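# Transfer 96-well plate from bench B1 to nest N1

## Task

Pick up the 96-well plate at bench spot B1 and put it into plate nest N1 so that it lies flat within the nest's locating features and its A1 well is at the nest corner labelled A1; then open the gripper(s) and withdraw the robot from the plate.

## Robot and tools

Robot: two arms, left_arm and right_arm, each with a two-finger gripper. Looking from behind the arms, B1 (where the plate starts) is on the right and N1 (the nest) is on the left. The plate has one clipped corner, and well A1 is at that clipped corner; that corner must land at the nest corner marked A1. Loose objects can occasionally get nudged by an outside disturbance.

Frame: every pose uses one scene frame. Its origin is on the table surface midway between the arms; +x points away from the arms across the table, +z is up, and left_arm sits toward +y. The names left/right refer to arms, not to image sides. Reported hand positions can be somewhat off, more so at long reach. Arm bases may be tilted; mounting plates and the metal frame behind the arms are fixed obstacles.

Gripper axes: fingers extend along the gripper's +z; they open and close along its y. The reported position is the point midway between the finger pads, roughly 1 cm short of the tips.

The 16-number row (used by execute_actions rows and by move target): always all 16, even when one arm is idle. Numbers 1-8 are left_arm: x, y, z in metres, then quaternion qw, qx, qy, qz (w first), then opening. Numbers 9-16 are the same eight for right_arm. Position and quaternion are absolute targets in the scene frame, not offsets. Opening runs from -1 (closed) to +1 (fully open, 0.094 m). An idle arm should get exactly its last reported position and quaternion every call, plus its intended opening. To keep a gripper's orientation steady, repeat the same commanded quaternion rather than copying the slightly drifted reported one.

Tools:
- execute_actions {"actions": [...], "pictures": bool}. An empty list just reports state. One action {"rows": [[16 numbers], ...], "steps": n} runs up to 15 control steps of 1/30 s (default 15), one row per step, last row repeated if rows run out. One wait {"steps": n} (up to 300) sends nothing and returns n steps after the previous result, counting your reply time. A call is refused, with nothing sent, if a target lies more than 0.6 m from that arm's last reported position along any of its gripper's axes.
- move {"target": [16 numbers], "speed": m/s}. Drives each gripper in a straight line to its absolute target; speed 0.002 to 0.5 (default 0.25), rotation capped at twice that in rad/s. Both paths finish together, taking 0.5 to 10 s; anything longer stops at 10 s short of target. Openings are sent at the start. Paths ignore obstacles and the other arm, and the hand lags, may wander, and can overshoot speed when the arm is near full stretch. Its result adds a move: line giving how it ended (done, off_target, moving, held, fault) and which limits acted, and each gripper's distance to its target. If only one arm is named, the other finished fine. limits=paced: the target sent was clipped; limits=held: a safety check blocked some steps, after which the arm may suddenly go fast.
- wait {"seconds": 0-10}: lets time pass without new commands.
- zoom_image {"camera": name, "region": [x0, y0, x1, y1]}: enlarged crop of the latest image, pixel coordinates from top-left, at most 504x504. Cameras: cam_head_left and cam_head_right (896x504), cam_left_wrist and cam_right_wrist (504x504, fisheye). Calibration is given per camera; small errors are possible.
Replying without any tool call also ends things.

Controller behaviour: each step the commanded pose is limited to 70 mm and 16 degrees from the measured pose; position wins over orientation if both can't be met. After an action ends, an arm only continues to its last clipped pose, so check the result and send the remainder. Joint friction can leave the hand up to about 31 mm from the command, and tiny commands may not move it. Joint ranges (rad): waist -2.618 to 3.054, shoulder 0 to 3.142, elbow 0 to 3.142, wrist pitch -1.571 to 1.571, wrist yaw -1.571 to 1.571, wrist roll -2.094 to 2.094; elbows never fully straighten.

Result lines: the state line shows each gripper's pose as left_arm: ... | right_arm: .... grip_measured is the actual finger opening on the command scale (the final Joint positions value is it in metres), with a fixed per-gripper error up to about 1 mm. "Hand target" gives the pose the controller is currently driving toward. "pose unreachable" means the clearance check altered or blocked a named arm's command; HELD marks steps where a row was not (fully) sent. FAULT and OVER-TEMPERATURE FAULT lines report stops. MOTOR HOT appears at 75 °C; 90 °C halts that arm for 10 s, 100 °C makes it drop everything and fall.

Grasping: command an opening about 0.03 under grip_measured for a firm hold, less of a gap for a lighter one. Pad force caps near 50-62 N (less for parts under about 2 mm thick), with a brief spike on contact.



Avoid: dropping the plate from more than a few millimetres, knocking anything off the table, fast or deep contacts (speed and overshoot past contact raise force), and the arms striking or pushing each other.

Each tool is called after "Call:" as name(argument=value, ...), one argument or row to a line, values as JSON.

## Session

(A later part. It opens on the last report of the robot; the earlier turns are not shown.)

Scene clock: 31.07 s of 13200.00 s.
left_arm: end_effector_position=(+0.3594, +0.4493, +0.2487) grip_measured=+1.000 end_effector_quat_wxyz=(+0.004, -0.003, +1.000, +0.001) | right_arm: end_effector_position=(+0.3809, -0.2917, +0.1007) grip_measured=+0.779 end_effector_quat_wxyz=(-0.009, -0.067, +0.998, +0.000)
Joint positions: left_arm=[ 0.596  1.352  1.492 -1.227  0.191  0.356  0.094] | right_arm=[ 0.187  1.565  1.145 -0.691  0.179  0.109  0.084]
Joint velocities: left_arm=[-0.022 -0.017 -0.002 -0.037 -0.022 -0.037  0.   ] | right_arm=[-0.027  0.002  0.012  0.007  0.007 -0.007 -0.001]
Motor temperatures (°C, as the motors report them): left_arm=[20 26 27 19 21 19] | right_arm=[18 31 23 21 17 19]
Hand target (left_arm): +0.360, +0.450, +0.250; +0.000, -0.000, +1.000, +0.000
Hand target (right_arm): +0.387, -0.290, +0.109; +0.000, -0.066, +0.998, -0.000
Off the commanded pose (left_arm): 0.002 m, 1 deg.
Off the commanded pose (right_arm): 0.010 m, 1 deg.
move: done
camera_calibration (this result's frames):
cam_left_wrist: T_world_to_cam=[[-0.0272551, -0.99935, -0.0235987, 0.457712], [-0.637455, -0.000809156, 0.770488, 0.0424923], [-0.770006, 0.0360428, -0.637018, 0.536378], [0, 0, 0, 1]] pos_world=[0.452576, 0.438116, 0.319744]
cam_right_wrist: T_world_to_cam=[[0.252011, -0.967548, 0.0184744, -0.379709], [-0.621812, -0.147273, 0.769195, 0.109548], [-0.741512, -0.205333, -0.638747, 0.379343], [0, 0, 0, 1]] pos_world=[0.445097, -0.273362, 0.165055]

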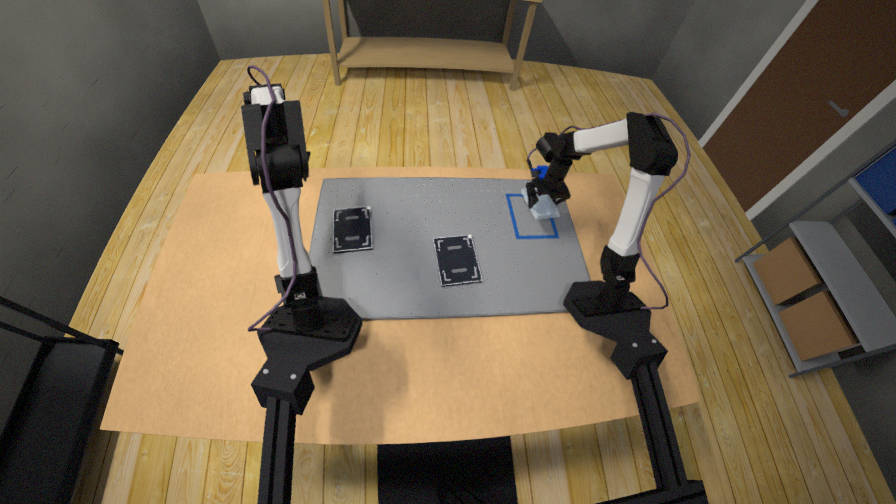

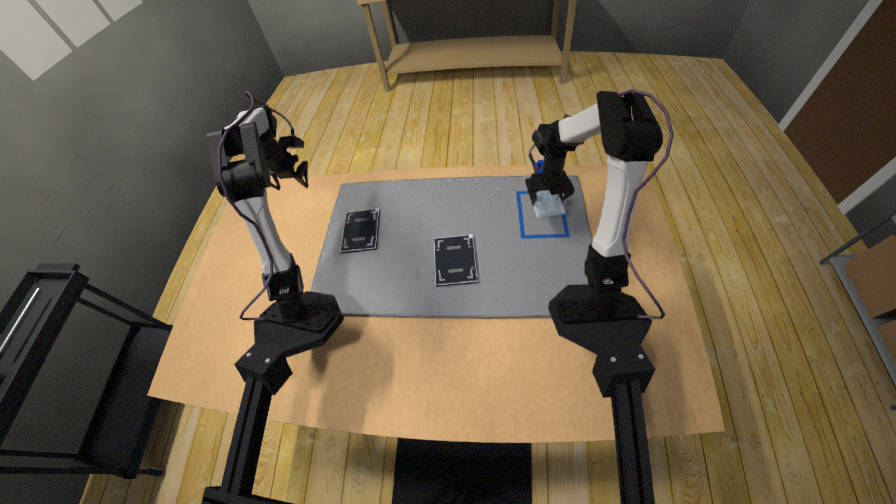

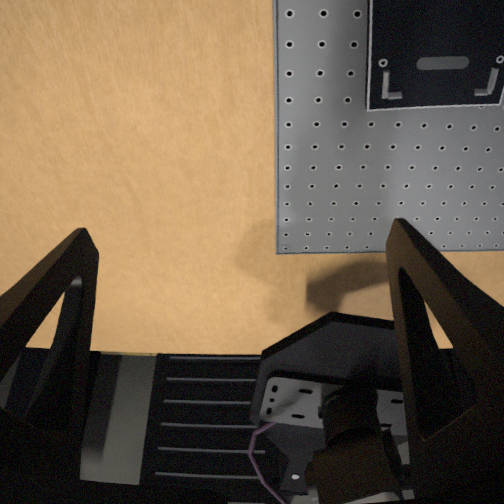

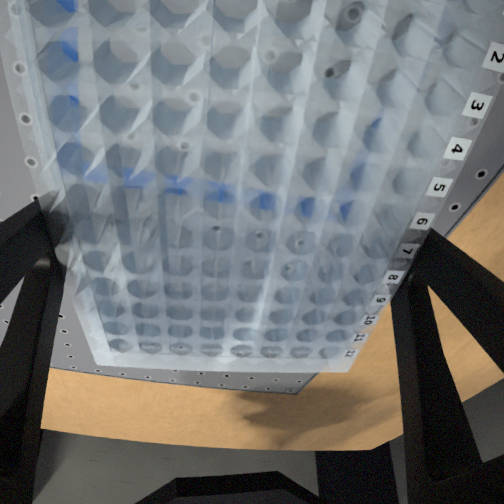

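Call:
move(
  target=[0.36,0.45,0.25,0,0,1,0,1,0.335,0.105,0.08,0,0,1,0,0.74],
  speed=0.12,
)

Call:
move(
  target=[0.36,0.45,0.25,0,0,1,0,1,0.32,0.108,0.015,0,0,1,0,0.74],
  speed=0.025,
)

Scene clock: 37.83 s of 13200.00 s.
left_arm: end_effector_position=(+0.3594, +0.4493, +0.2487) grip_measured=+1.000 end_effector_quat_wxyz=(+0.004, -0.002, +1.000, +0.001) | right_arm: end_effector_position=(+0.3422, +0.1065, +0.0862) grip_measured=+0.779 end_effector_quat_wxyz=(+0.027, -0.001, +0.999, +0.039)
Joint positions: left_arm=[ 0.596  1.352  1.492 -1.227  0.191  0.356  0.094] | right_arm=[ 0.974  2.779  2.83  -1.301  0.469  0.971  0.084]
Joint velocities: left_arm=[-0.012 -0.012 -0.017 -0.022  0.037 -0.051  0.   ] | right_arm=[ 0.002 -0.002 -0.002 -0.051 -0.022 -0.022 -0.001]
Motor temperatures (°C, as the motors report them): left_arm=[20 26 27 19 21 19] | right_arm=[18 33 23 21 17 19]
Hand target (left_arm): +0.360, +0.450, +0.250; +0.000, +0.000, +1.000, +0.000
Hand target (right_arm): +0.337, +0.104, +0.077; +0.025, -0.003, +0.999, +0.027
Off the commanded pose (left_arm): 0.002 m, 1 deg.
Off the commanded pose (right_arm): 0.010 m, 5 deg.
elbow stopped short (right arm): the move would have taken joint 3 (elbow) straighter than the controller allows; a more bent joint 3 avoids this.
move: off_target (right_arm)
camera_calibration (this result's frames):
cam_left_wrist: T_world_to_cam=[[-0.0276363, -0.999339, -0.0236021, 0.457845], [-0.637454, -0.000568599, 0.770488, 0.0423839], [-0.769993, 0.0363387, -0.637017, 0.53624], [0, 0, 0, 1]] pos_world=[0.452572, 0.43808, 0.319744]
cam_right_wrist: T_world_to_cam=[[0.122551, -0.991312, -0.047763, 0.0680824], [-0.689907, -0.119689, 0.713935, 0.180428], [-0.713449, -0.0545417, -0.698581, 0.402709], [0, 0, 0, 1]] pos_world=[0.403447, 0.111051, 0.155763]

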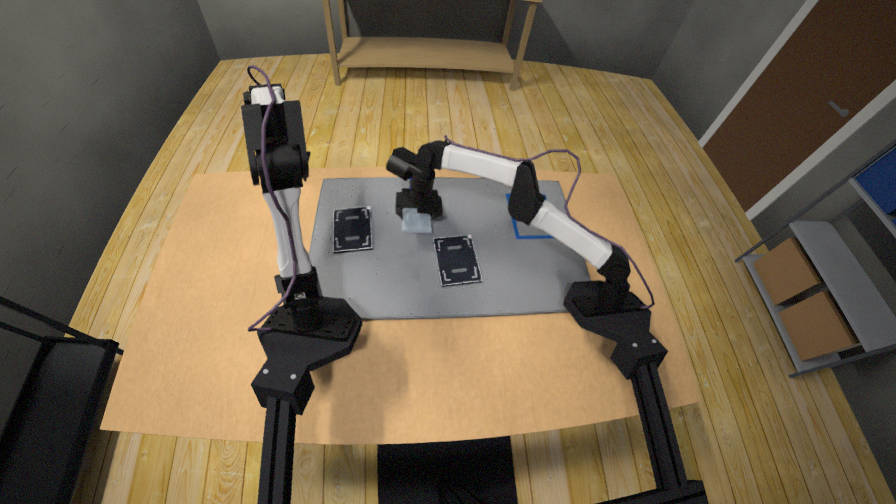

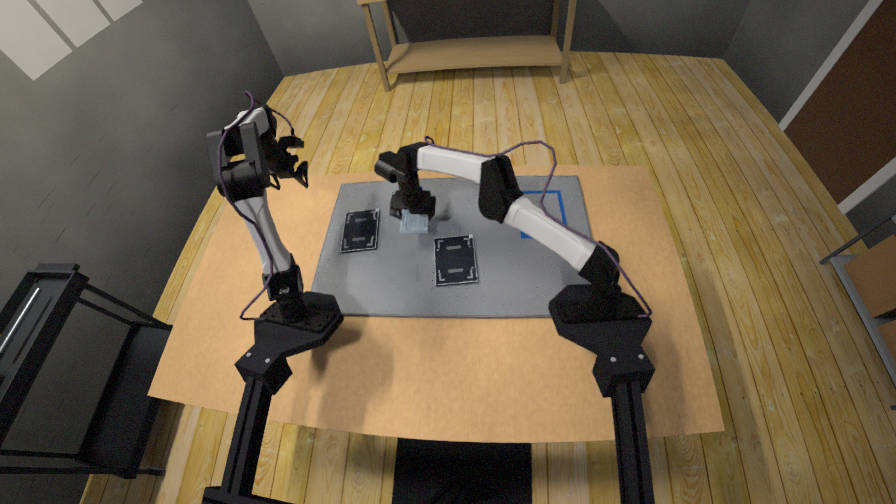

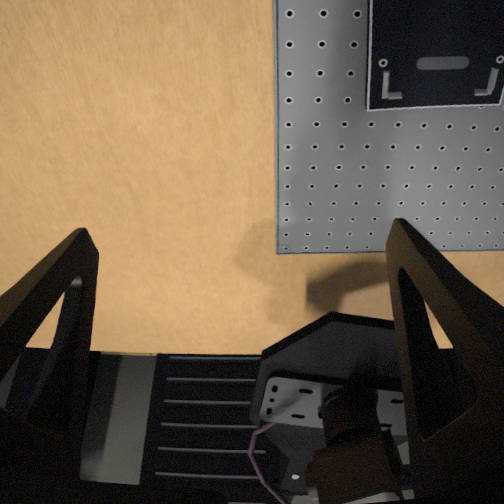

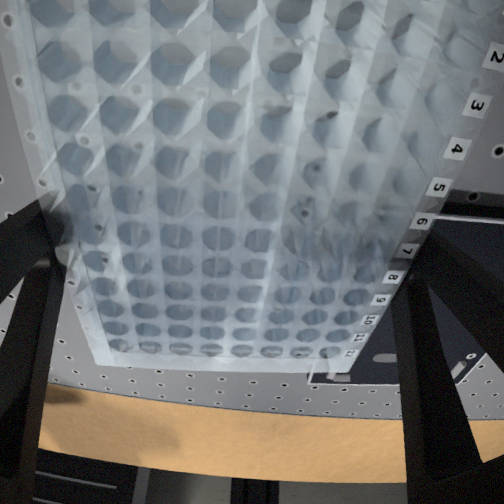

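Scene clock: 41.10 s of 13200.00 s.
left_arm: end_effector_position=(+0.3594, +0.4493, +0.2487) grip_measured=+1.000 end_effector_quat_wxyz=(+0.004, -0.002, +1.000, +0.001) | right_arm: end_effector_position=(+0.3171, +0.1089, +0.0293) grip_measured=+0.779 end_effector_quat_wxyz=(+0.012, -0.010, +1.000, +0.014)
Joint positions: left_arm=[ 0.596  1.352  1.492 -1.227  0.191  0.356  0.094] | right_arm=[ 0.965  2.896  2.83  -1.245  0.469  0.971  0.084]
Joint velocities: left_arm=[-0.002 -0.002 -0.012 -0.007 -0.022 -0.037  0.   ] | right_arm=[-0.017  0.007  0.017  0.007  0.081  0.022 -0.001]
Motor temperatures (°C, as the motors report them): left_arm=[20 27 28 19 21 19] | right_arm=[19 35 24 21 17 19]
Hand target (left_arm): +0.360, +0.450, +0.250; +0.000, -0.000, +1.000, +0.000
Hand target (right_arm): +0.319, +0.106, +0.015; +0.007, -0.000, +1.000, +0.012
Off the commanded pose (left_arm): 0.002 m, 1 deg.
Off the commanded pose (right_arm): 0.015 m, 2 deg.
elbow stopped short (right arm): the move would have taken joint 3 (elbow) straighter than the controller allows; a more bent joint 3 avoids this.
move: off_target (right_arm)
camera_calibration (this result's frames):
cam_left_wrist: T_world_to_cam=[[-0.0276363, -0.999339, -0.0236021, 0.457845], [-0.637454, -0.000568599, 0.770488, 0.0423839], [-0.769993, 0.0363387, -0.637017, 0.53624], [0, 0, 0, 1]] pos_world=[0.452572, 0.43808, 0.319744]
cam_right_wrist: T_world_to_cam=[[0.140341, -0.990101, -0.00207663, 0.0637513], [-0.666661, -0.0960452, 0.739147, 0.193291], [-0.73203, -0.102348, -0.673541, 0.355533], [0, 0, 0, 1]] pos_world=[0.380173, 0.118073, 0.0967274]

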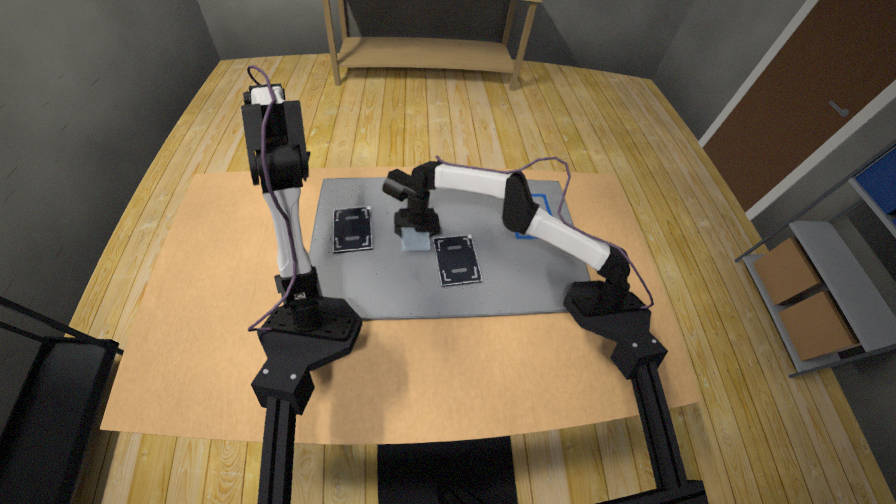

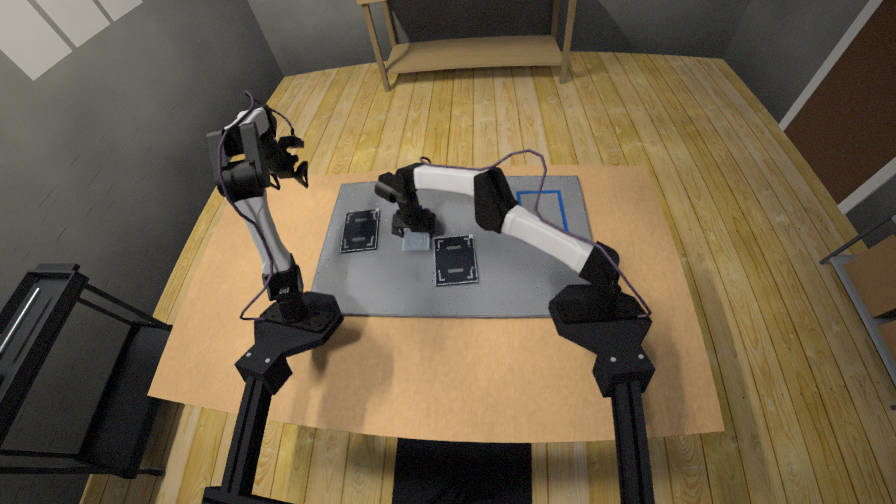

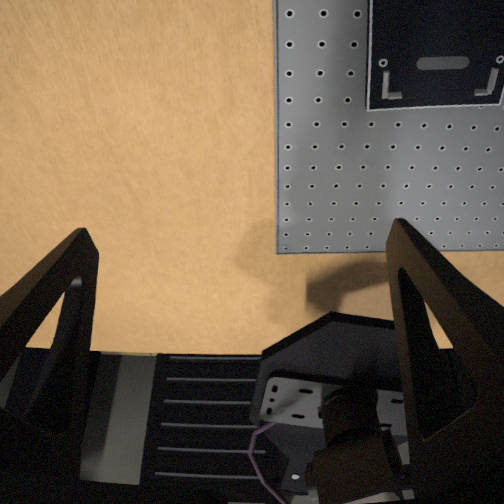

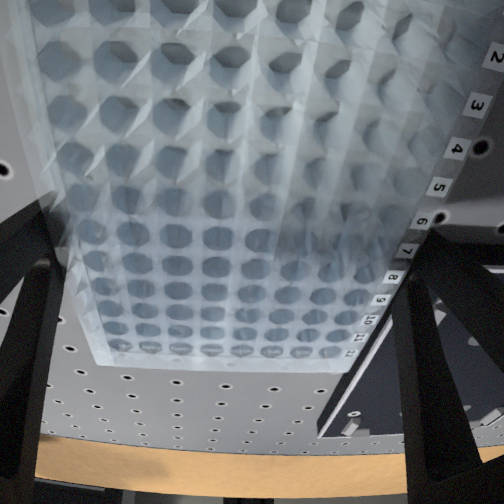

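Call:
move(
  target=[0.36,0.45,0.25,0,0,1,0,1,0.31,0.124,0.002,0,0,1,0,0.74],
  speed=0.012,
)

Scene clock: 45.17 s of 13200.00 s.
left_arm: end_effector_position=(+0.3594, +0.4493, +0.2487) grip_measured=+1.000 end_effector_quat_wxyz=(+0.004, -0.002, +1.000, +0.001) | right_arm: end_effector_position=(+0.3184, +0.1186, +0.0210) grip_measured=+0.779 end_effector_quat_wxyz=(+0.022, -0.001, +0.999, +0.029)
Joint positions: left_arm=[ 0.596  1.352  1.492 -1.227  0.191  0.356  0.094] | right_arm=[ 0.965  2.915  2.83  -1.186  0.469  0.971  0.084]
Joint velocities: left_arm=[-0.007  0.002  0.007 -0.022 -0.007  0.022  0.   ] | right_arm=[ 0.002 -0.007  0.002  0.007 -0.007  0.095 -0.001]
Motor temperatures (°C, as the motors report them): left_arm=[20 27 28 19 21 19] | right_arm=[19 37 24 21 17 19]
Hand target (left_arm): +0.360, +0.450, +0.250; +0.000, -0.000, +1.000, +0.000
Hand target (right_arm): +0.309, +0.122, +0.002; +0.017, -0.000, +0.999, +0.029
Off the commanded pose (left_arm): 0.002 m, 1 deg.
Off the commanded pose (right_arm): 0.021 m, 4 deg.
elbow stopped short (right arm): the move would have taken joint 3 (elbow) straighter than the controller allows; a more bent joint 3 avoids this.
move: off_target (right_arm)
camera_calibration (this result's frames):
cam_left_wrist: T_world_to_cam=[[-0.0276363, -0.999339, -0.0236021, 0.457845], [-0.637454, -0.000568599, 0.770488, 0.0423839], [-0.769993, 0.0363387, -0.637017, 0.53624], [0, 0, 0, 1]] pos_world=[0.452572, 0.43808, 0.319744]
cam_right_wrist: T_world_to_cam=[[0.122837, -0.991999, -0.0291288, 0.0795034], [-0.682869, -0.105783, 0.722842, 0.207903], [-0.72014, -0.0689003, -0.690399, 0.344512], [0, 0, 0, 1]] pos_world=[0.380302, 0.124597, 0.089886]

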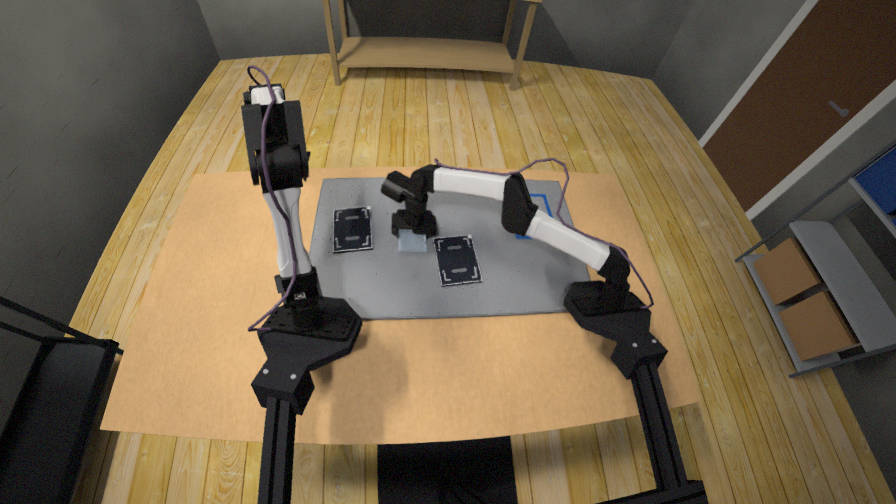

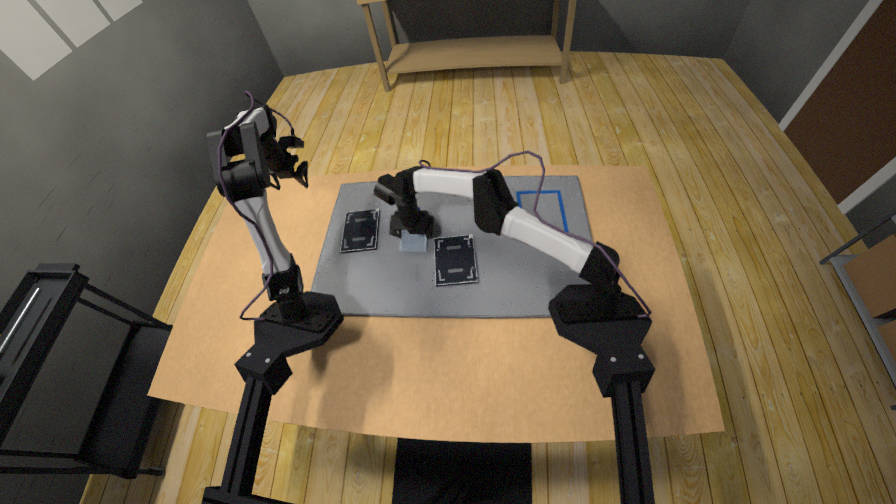

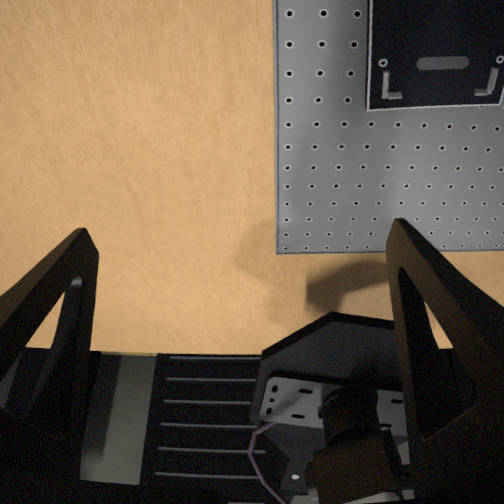

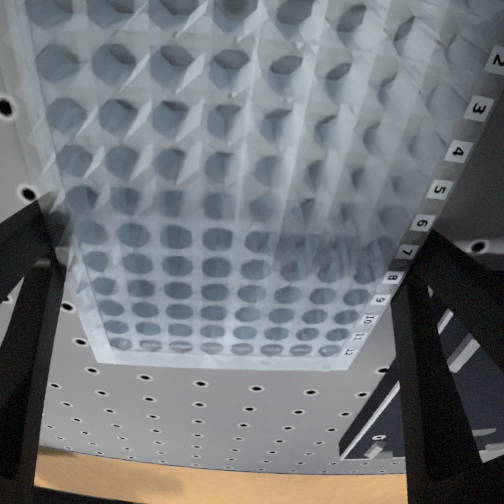

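Call:
move(
  target=[0.36,0.45,0.25,0,0,1,0,1,0.3184,0.1186,0.016,0.022,-0.001,0.999,0.029,1],
  speed=0.02,
)

Call:
move(
  target=[0.36,0.45,0.25,0,0,1,0,1,0.31,0.10,0.12,0,0,1,0,1],
  speed=0.08,
)

Call:
move(
  target=[0.36,0.3,0.22,0,0,1,0,1,0.2,-0.45,0.2,0,0,1,0,1],
)

Call:
move(
  target=[0.322,0.124,0.05,0,0,1,0,1,0.2,-0.45,0.2,0,0,1,0,1],
  speed=0.12,
)

Scene clock: 51.50 s of 13200.00 s.
left_arm: end_effector_position=(+0.3594, +0.4493, +0.2487) grip_measured=+1.000 end_effector_quat_wxyz=(+0.004, -0.002, +1.000, +0.001) | right_arm: end_effector_position=(+0.3184, +0.1194, +0.0217) grip_measured=+1.000 end_effector_quat_wxyz=(+0.023, -0.001, +0.999, +0.030)
Joint positions: left_arm=[ 0.596  1.352  1.492 -1.227  0.191  0.356  0.094] | right_arm=[ 0.966  2.914  2.83  -1.184  0.469  0.971  0.094]
Joint velocities: left_arm=[ 0.012 -0.007 -0.007 -0.022  0.051 -0.066  0.   ] | right_arm=[ 0.002 -0.007  0.007 -0.022  0.007  0.007  0.   ]
Motor temperatures (°C, as the motors report them): left_arm=[20 27 28 19 21 19] | right_arm=[20 39 25 21 17 19]
Hand target (left_arm): +0.360, +0.450, +0.250; +0.000, -0.000, +1.000, +0.000
Hand target (right_arm): +0.318, +0.118, +0.016; +0.022, -0.001, +0.999, +0.029
Off the commanded pose (left_arm): 0.002 m, 1 deg.
Off the commanded pose (right_arm): 0.006 m, 0 deg.
After step 90, 2.63 s passed at rest.
move: done
camera_calibration (this result's frames):
cam_left_wrist: T_world_to_cam=[[-0.0276363, -0.999339, -0.0236021, 0.457845], [-0.637454, -0.000568599, 0.770488, 0.0423839], [-0.769993, 0.0363387, -0.637017, 0.53624], [0, 0, 0, 1]] pos_world=[0.452572, 0.43808, 0.319744]
cam_right_wrist: T_world_to_cam=[[0.122846, -0.991933, -0.0312593, 0.0803016], [-0.683697, -0.107419, 0.721817, 0.207954], [-0.719352, -0.0673002, -0.691378, 0.34459], [0, 0, 0, 1]] pos_world=[0.380194, 0.125183, 0.0906475]

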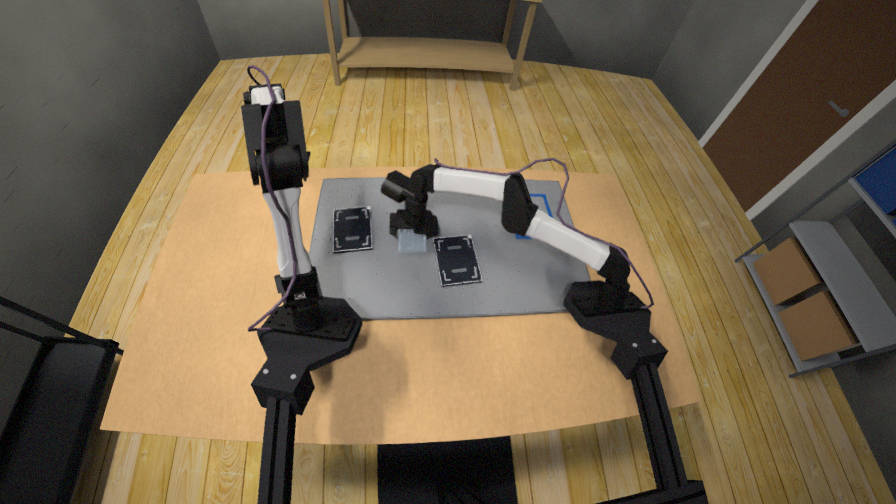

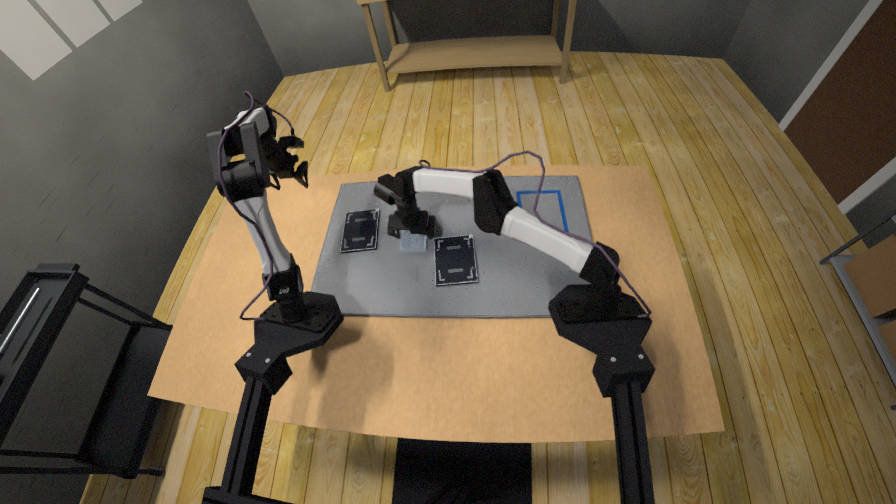

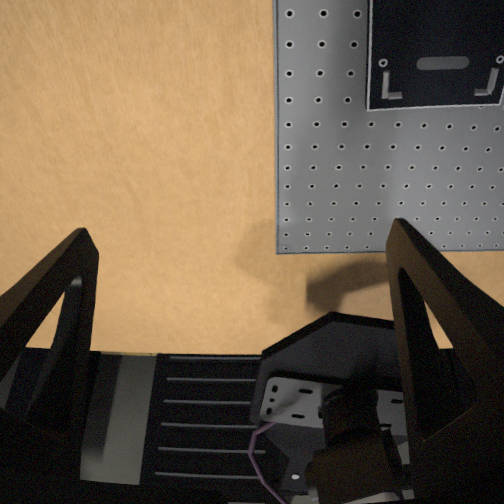

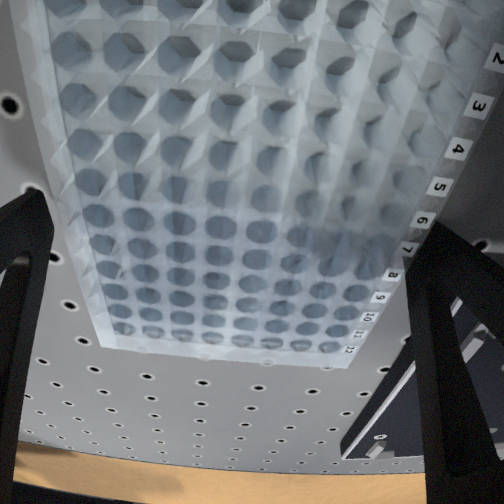

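Scene clock: 53.20 s of 13200.00 s.
left_arm: end_effector_position=(+0.3594, +0.4493, +0.2487) grip_measured=+1.000 end_effector_quat_wxyz=(+0.004, -0.002, +1.000, +0.001) | right_arm: end_effector_position=(+0.3067, +0.1016, +0.1125) grip_measured=+1.000 end_effector_quat_wxyz=(+0.003, -0.005, +1.000, +0.013)
Joint positions: left_arm=[ 0.596  1.352  1.492 -1.227  0.191  0.356  0.094] | right_arm=[ 1.041  2.754  2.83  -1.437  0.473  1.07   0.094]
Joint velocities: left_arm=[-0.007 -0.002  0.007  0.007 -0.051  0.022  0.   ] | right_arm=[-0.037 -0.002 -0.002 -0.051 -0.066  0.037  0.   ]
Motor temperatures (°C, as the motors report them): left_arm=[20 27 28 19 21 19] | right_arm=[20 40 25 21 17 19]
Hand target (left_arm): +0.360, +0.450, +0.250; +0.000, -0.000, +1.000, +0.000
Hand target (right_arm): +0.311, +0.101, +0.120; +0.009, +0.000, +1.000, +0.016
Off the commanded pose (left_arm): 0.002 m, 1 deg.
Off the commanded pose (right_arm): 0.008 m, 2 deg.
elbow stopped short (right arm): the move would have taken joint 3 (elbow) straighter than the controller allows; a more bent joint 3 avoids this.
move: done
camera_calibration (this result's frames):
cam_left_wrist: T_world_to_cam=[[-0.0276363, -0.999339, -0.0236021, 0.457845], [-0.637454, -0.000568599, 0.770488, 0.0423839], [-0.769993, 0.0363387, -0.637017, 0.53624], [0, 0, 0, 1]] pos_world=[0.452572, 0.43808, 0.319744]
cam_right_wrist: T_world_to_cam=[[0.130438, -0.991454, -0.00220326, 0.0613531], [-0.654532, -0.0877806, 0.750921, 0.118296], [-0.744697, -0.0965066, -0.660389, 0.40504], [0, 0, 0, 1]] pos_world=[0.371058, 0.110302, 0.178788]

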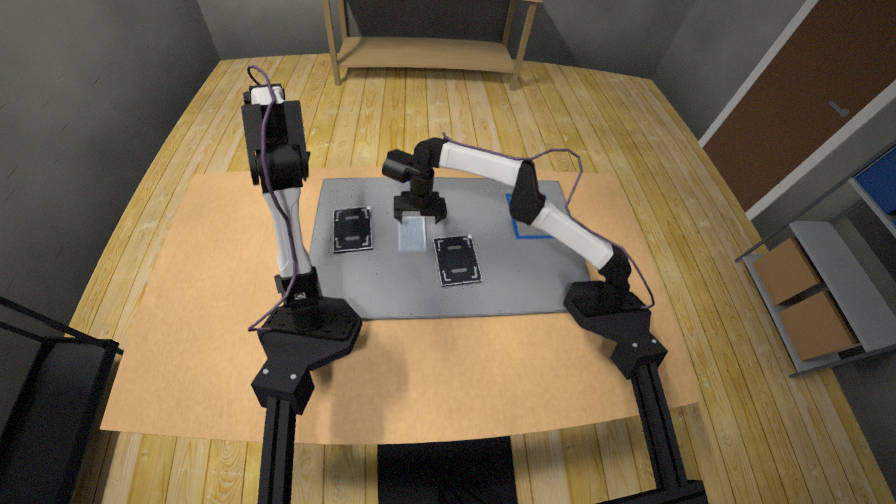

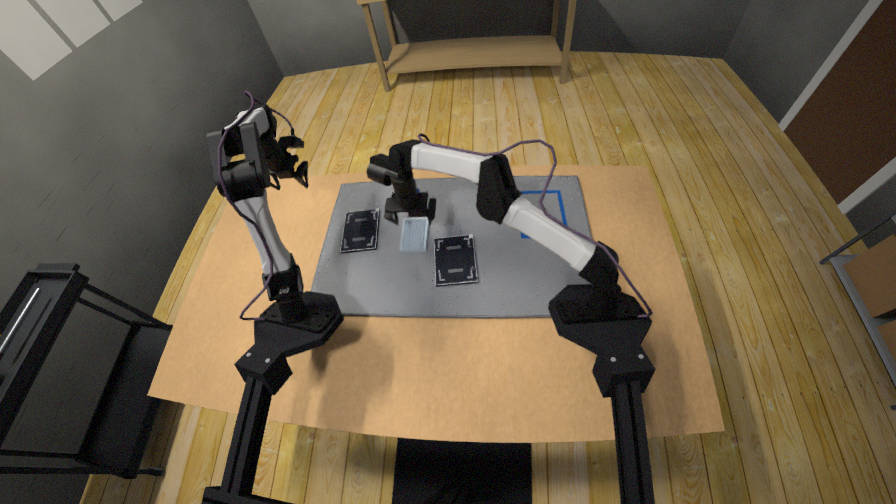

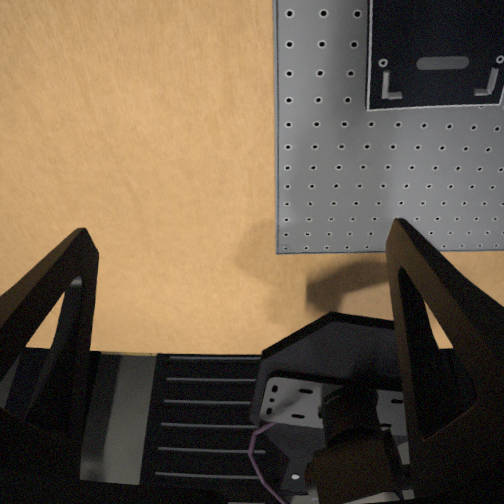

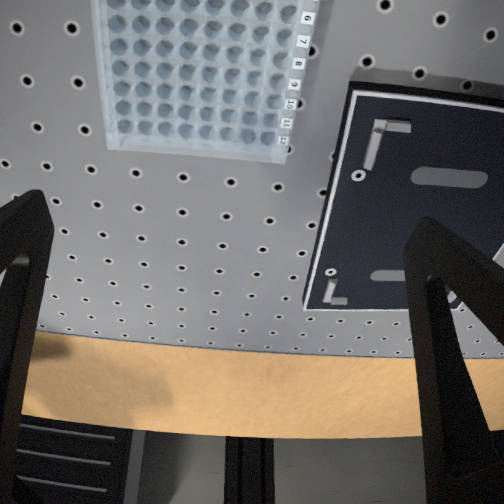

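Scene clock: 56.50 s of 13200.00 s.
left_arm: end_effector_position=(+0.3588, +0.3016, +0.2313) grip_measured=+1.000 end_effector_quat_wxyz=(+0.005, +0.001, +1.000, -0.001) | right_arm: end_effector_position=(+0.1974, -0.4474, +0.2023) grip_measured=+1.000 end_effector_quat_wxyz=(-0.001, +0.003, +1.000, +0.004)
Joint positions: left_arm=[-0.057  1.309  1.389 -1.146 -0.123 -0.209  0.094] | right_arm=[-0.865  0.738  0.692 -1.118 -0.312 -0.698  0.094]
Joint velocities: left_arm=[-0.007  0.012  0.022 -0.007 -0.007  0.051  0.   ] | right_arm=[ 0.007  0.012 -0.007 -0.095 -0.037 -0.022  0.   ]
Motor temperatures (°C, as the motors report them): left_arm=[20 27 28 19 21 19] | right_arm=[20 40 25 21 17 19]
Hand target (left_arm): +0.358, +0.299, +0.221; -0.004, +0.002, +1.000, +0.003
Hand target (right_arm): +0.199, -0.448, +0.204; -0.005, +0.007, +1.000, +0.012
Off the commanded pose (left_arm): 0.012 m, 1 deg.
Off the commanded pose (right_arm): 0.004 m, 1 deg.
move: off_target (left_arm); limits=paced
camera_calibration (this result's frames):
cam_left_wrist: T_world_to_cam=[[-0.0349013, -0.999209, -0.019059, 0.311348], [-0.63783, 0.00758901, 0.77014, 0.052991], [-0.769386, 0.0390352, -0.63759, 0.529141], [0, 0, 0, 1]] pos_world=[0.451779, 0.290044, 0.302498]
cam_right_wrist: T_world_to_cam=[[0.113957, -0.993377, 0.0146672, -0.469514], [-0.649534, -0.0633252, 0.757691, -0.0603288], [-0.751744, -0.0958711, -0.652448, 0.330006], [0, 0, 0, 1]] pos_world=[0.262399, -0.438586, 0.267909]

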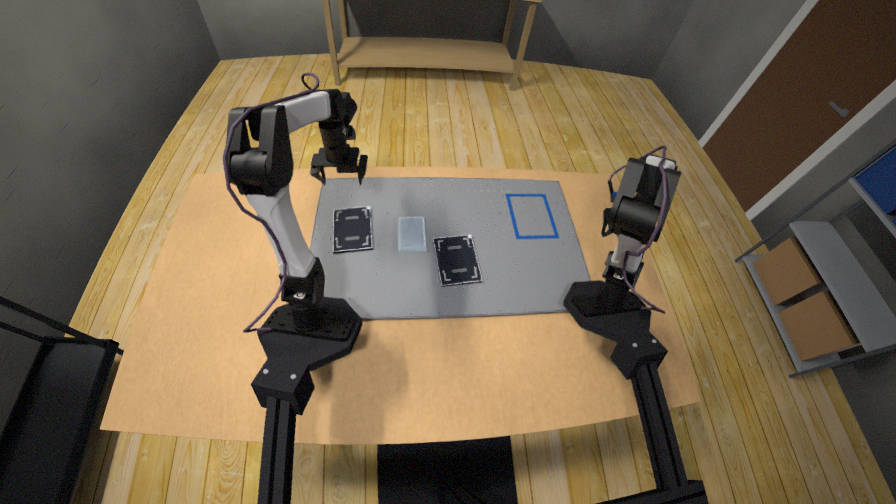

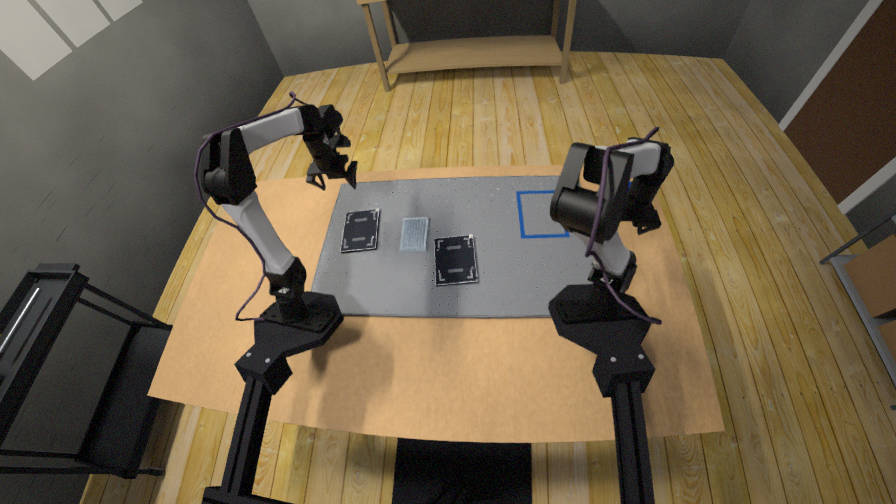

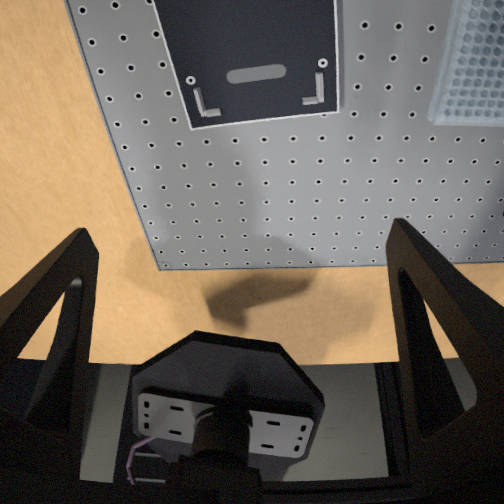

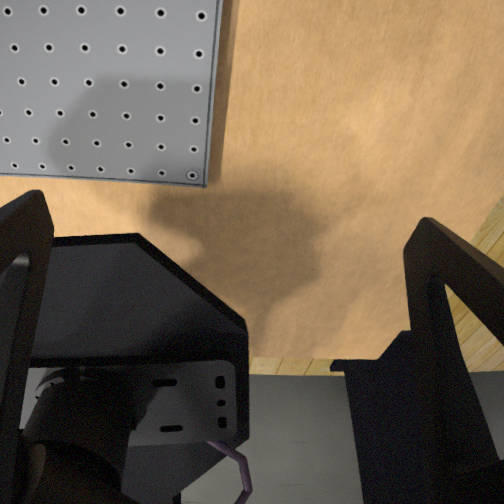

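Scene clock: 59.17 s of 13200.00 s.
left_arm: end_effector_position=(+0.3108, +0.1312, +0.0487) grip_measured=+1.000 end_effector_quat_wxyz=(-0.015, +0.007, +1.000, +0.009) | right_arm: end_effector_position=(+0.2000, -0.4496, +0.2023) grip_measured=+1.000 end_effector_quat_wxyz=(+0.005, +0.001, +1.000, -0.000)
Joint positions: left_arm=[-0.507  1.861  1.237 -0.58  -0.318 -0.625  0.094] | right_arm=[-0.865  0.738  0.692 -1.104 -0.312 -0.698  0.094]
Joint velocities: left_arm=[-0.007 -0.002 -0.022  0.022  0.066 -0.022  0.   ] | right_arm=[ 0.002 -0.002  0.027  0.007 -0.095 -0.037  0.   ]
Motor temperatures (°C, as the motors report them): left_arm=[20 28 28 19 21 19] | right_arm=[20 39 25 21 17 19]
Hand target (left_arm): +0.319, +0.124, +0.050; -0.001, +0.001, +1.000, +0.003
Hand target (right_arm): +0.200, -0.450, +0.200; -0.000, -0.000, +1.000, +0.000
Off the commanded pose (left_arm): 0.013 m, 2 deg.
Off the commanded pose (right_arm): 0.002 m, 1 deg.
move: off_target (left_arm)
camera_calibration (this result's frames):
cam_left_wrist: T_world_to_cam=[[-0.0480354, -0.998144, -0.0374383, 0.140778], [-0.606919, -0.000602061, 0.794763, 0.154664], [-0.79331, 0.0608988, -0.605764, 0.385447], [0, 0, 0, 1]] pos_world=[0.40641, 0.117137, 0.115839]
cam_right_wrist: T_world_to_cam=[[0.1181, -0.992693, 0.024761, -0.474587], [-0.65722, -0.0594478, 0.751351, -0.0542009], [-0.744389, -0.105008, -0.659438, 0.327604], [0, 0, 0, 1]] pos_world=[0.264292, -0.439941, 0.26851]

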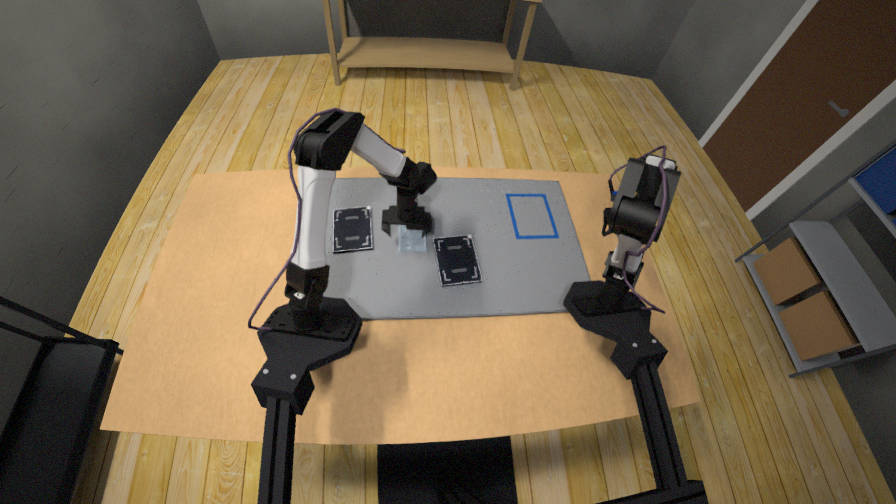

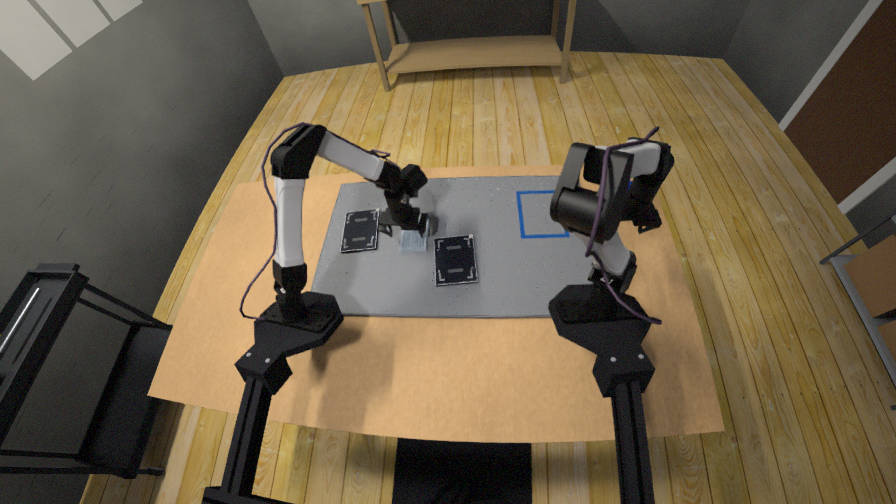

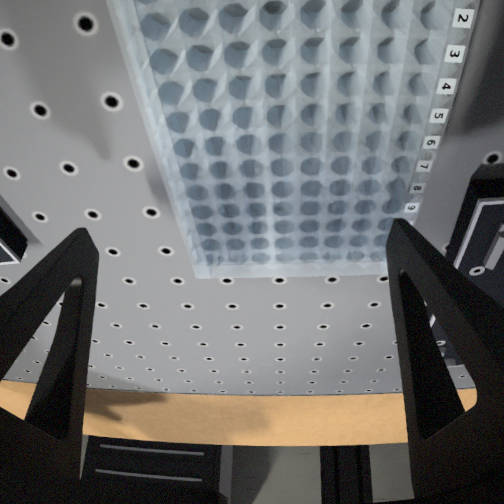

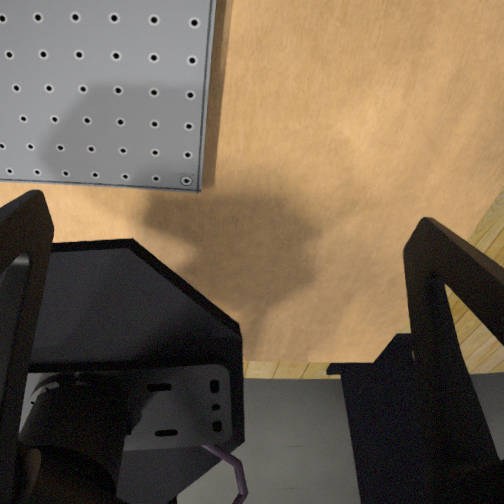

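Call:
move(
  target=[0.328,0.106,0.045,0,0,1,0,1,0.2,-0.45,0.2,0,0,1,0,1],
  speed=0.03,
)

Scene clock: 61.70 s of 13200.00 s.
left_arm: end_effector_position=(+0.3258, +0.1112, +0.0452) grip_measured=+1.000 end_effector_quat_wxyz=(-0.004, +0.001, +1.000, -0.001) | right_arm: end_effector_position=(+0.2001, -0.4496, +0.2023) grip_measured=+1.000 end_effector_quat_wxyz=(+0.005, +0.001, +1.000, -0.000)
Joint positions: left_arm=[-0.522  1.92   1.324 -0.58  -0.321 -0.642  0.094] | right_arm=[-0.865  0.738  0.692 -1.103 -0.312 -0.698  0.094]
Joint velocities: left_arm=[ 0.012  0.002  0.017 -0.007  0.022  0.007  0.   ] | right_arm=[-0.002  0.002  0.012 -0.081 -0.007  0.022  0.   ]
Motor temperatures (°C, as the motors report them): left_arm=[20 28 28 19 21 19] | right_arm=[20 38 25 21 17 19]
Hand target (left_arm): +0.327, +0.106, +0.045; -0.000, +0.000, +1.000, -0.000
Hand target (right_arm): +0.200, -0.450, +0.200; +0.000, -0.000, +1.000, -0.000
Off the commanded pose (left_arm): 0.006 m, 0 deg.
Off the commanded pose (right_arm): 0.002 m, 1 deg.
move: done
camera_calibration (this result's frames):
cam_left_wrist: T_world_to_cam=[[-0.034463, -0.999241, -0.0181345, 0.116223], [-0.625123, 0.00739539, 0.780491, 0.172177], [-0.779765, 0.0382343, -0.624904, 0.395459], [0, 0, 0, 1]] pos_world=[0.420002, 0.0997417, 0.114849]
cam_right_wrist: T_world_to_cam=[[0.118208, -0.992673, 0.0250271, -0.47472], [-0.657421, -0.059347, 0.751183, -0.0540396], [-0.744194, -0.105249, -0.65962, 0.32754], [0, 0, 0, 1]] pos_world=[0.264342, -0.439976, 0.268526]

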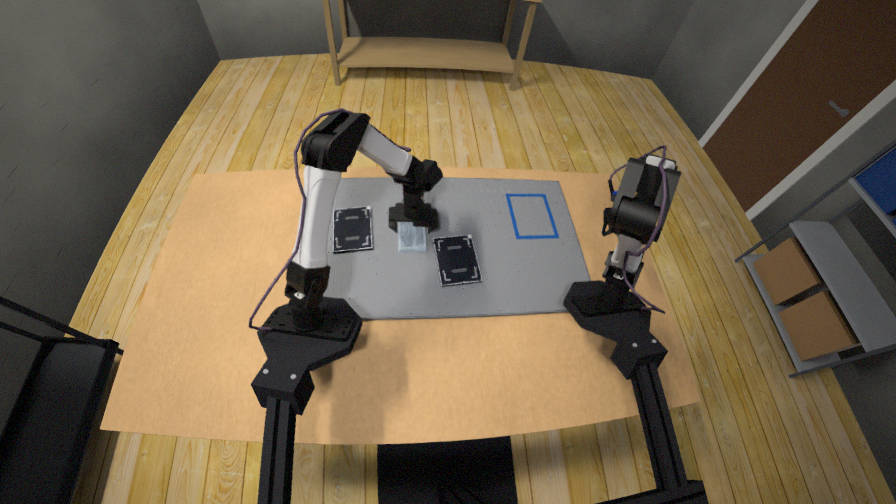

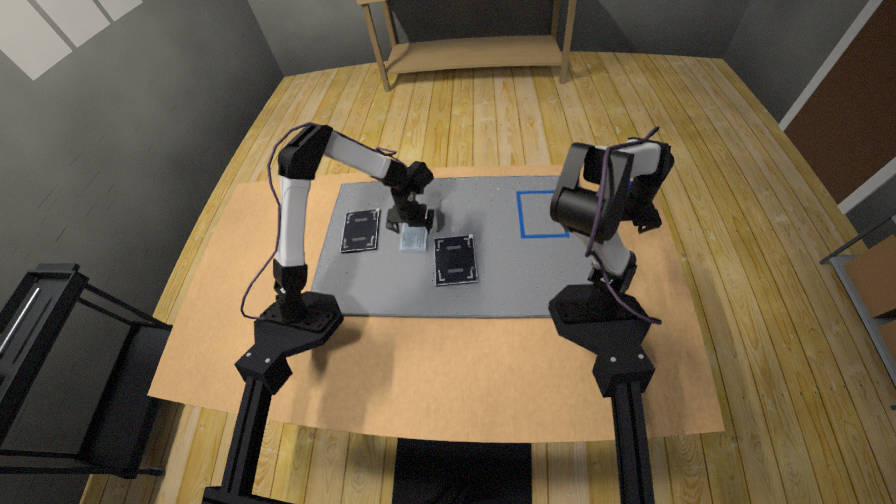

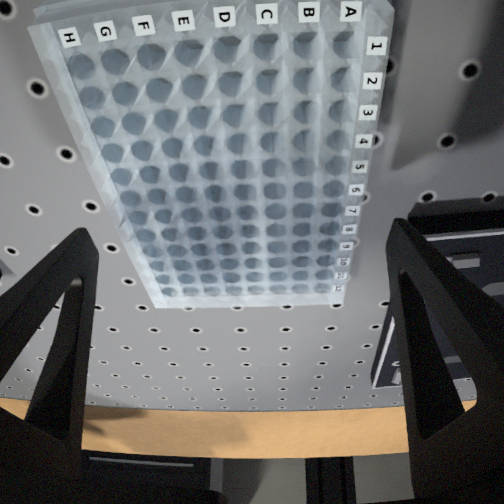

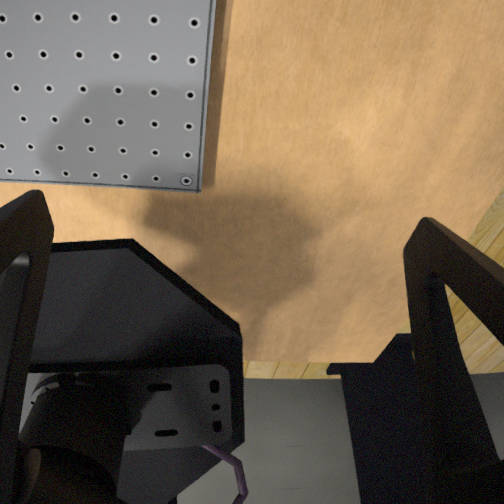

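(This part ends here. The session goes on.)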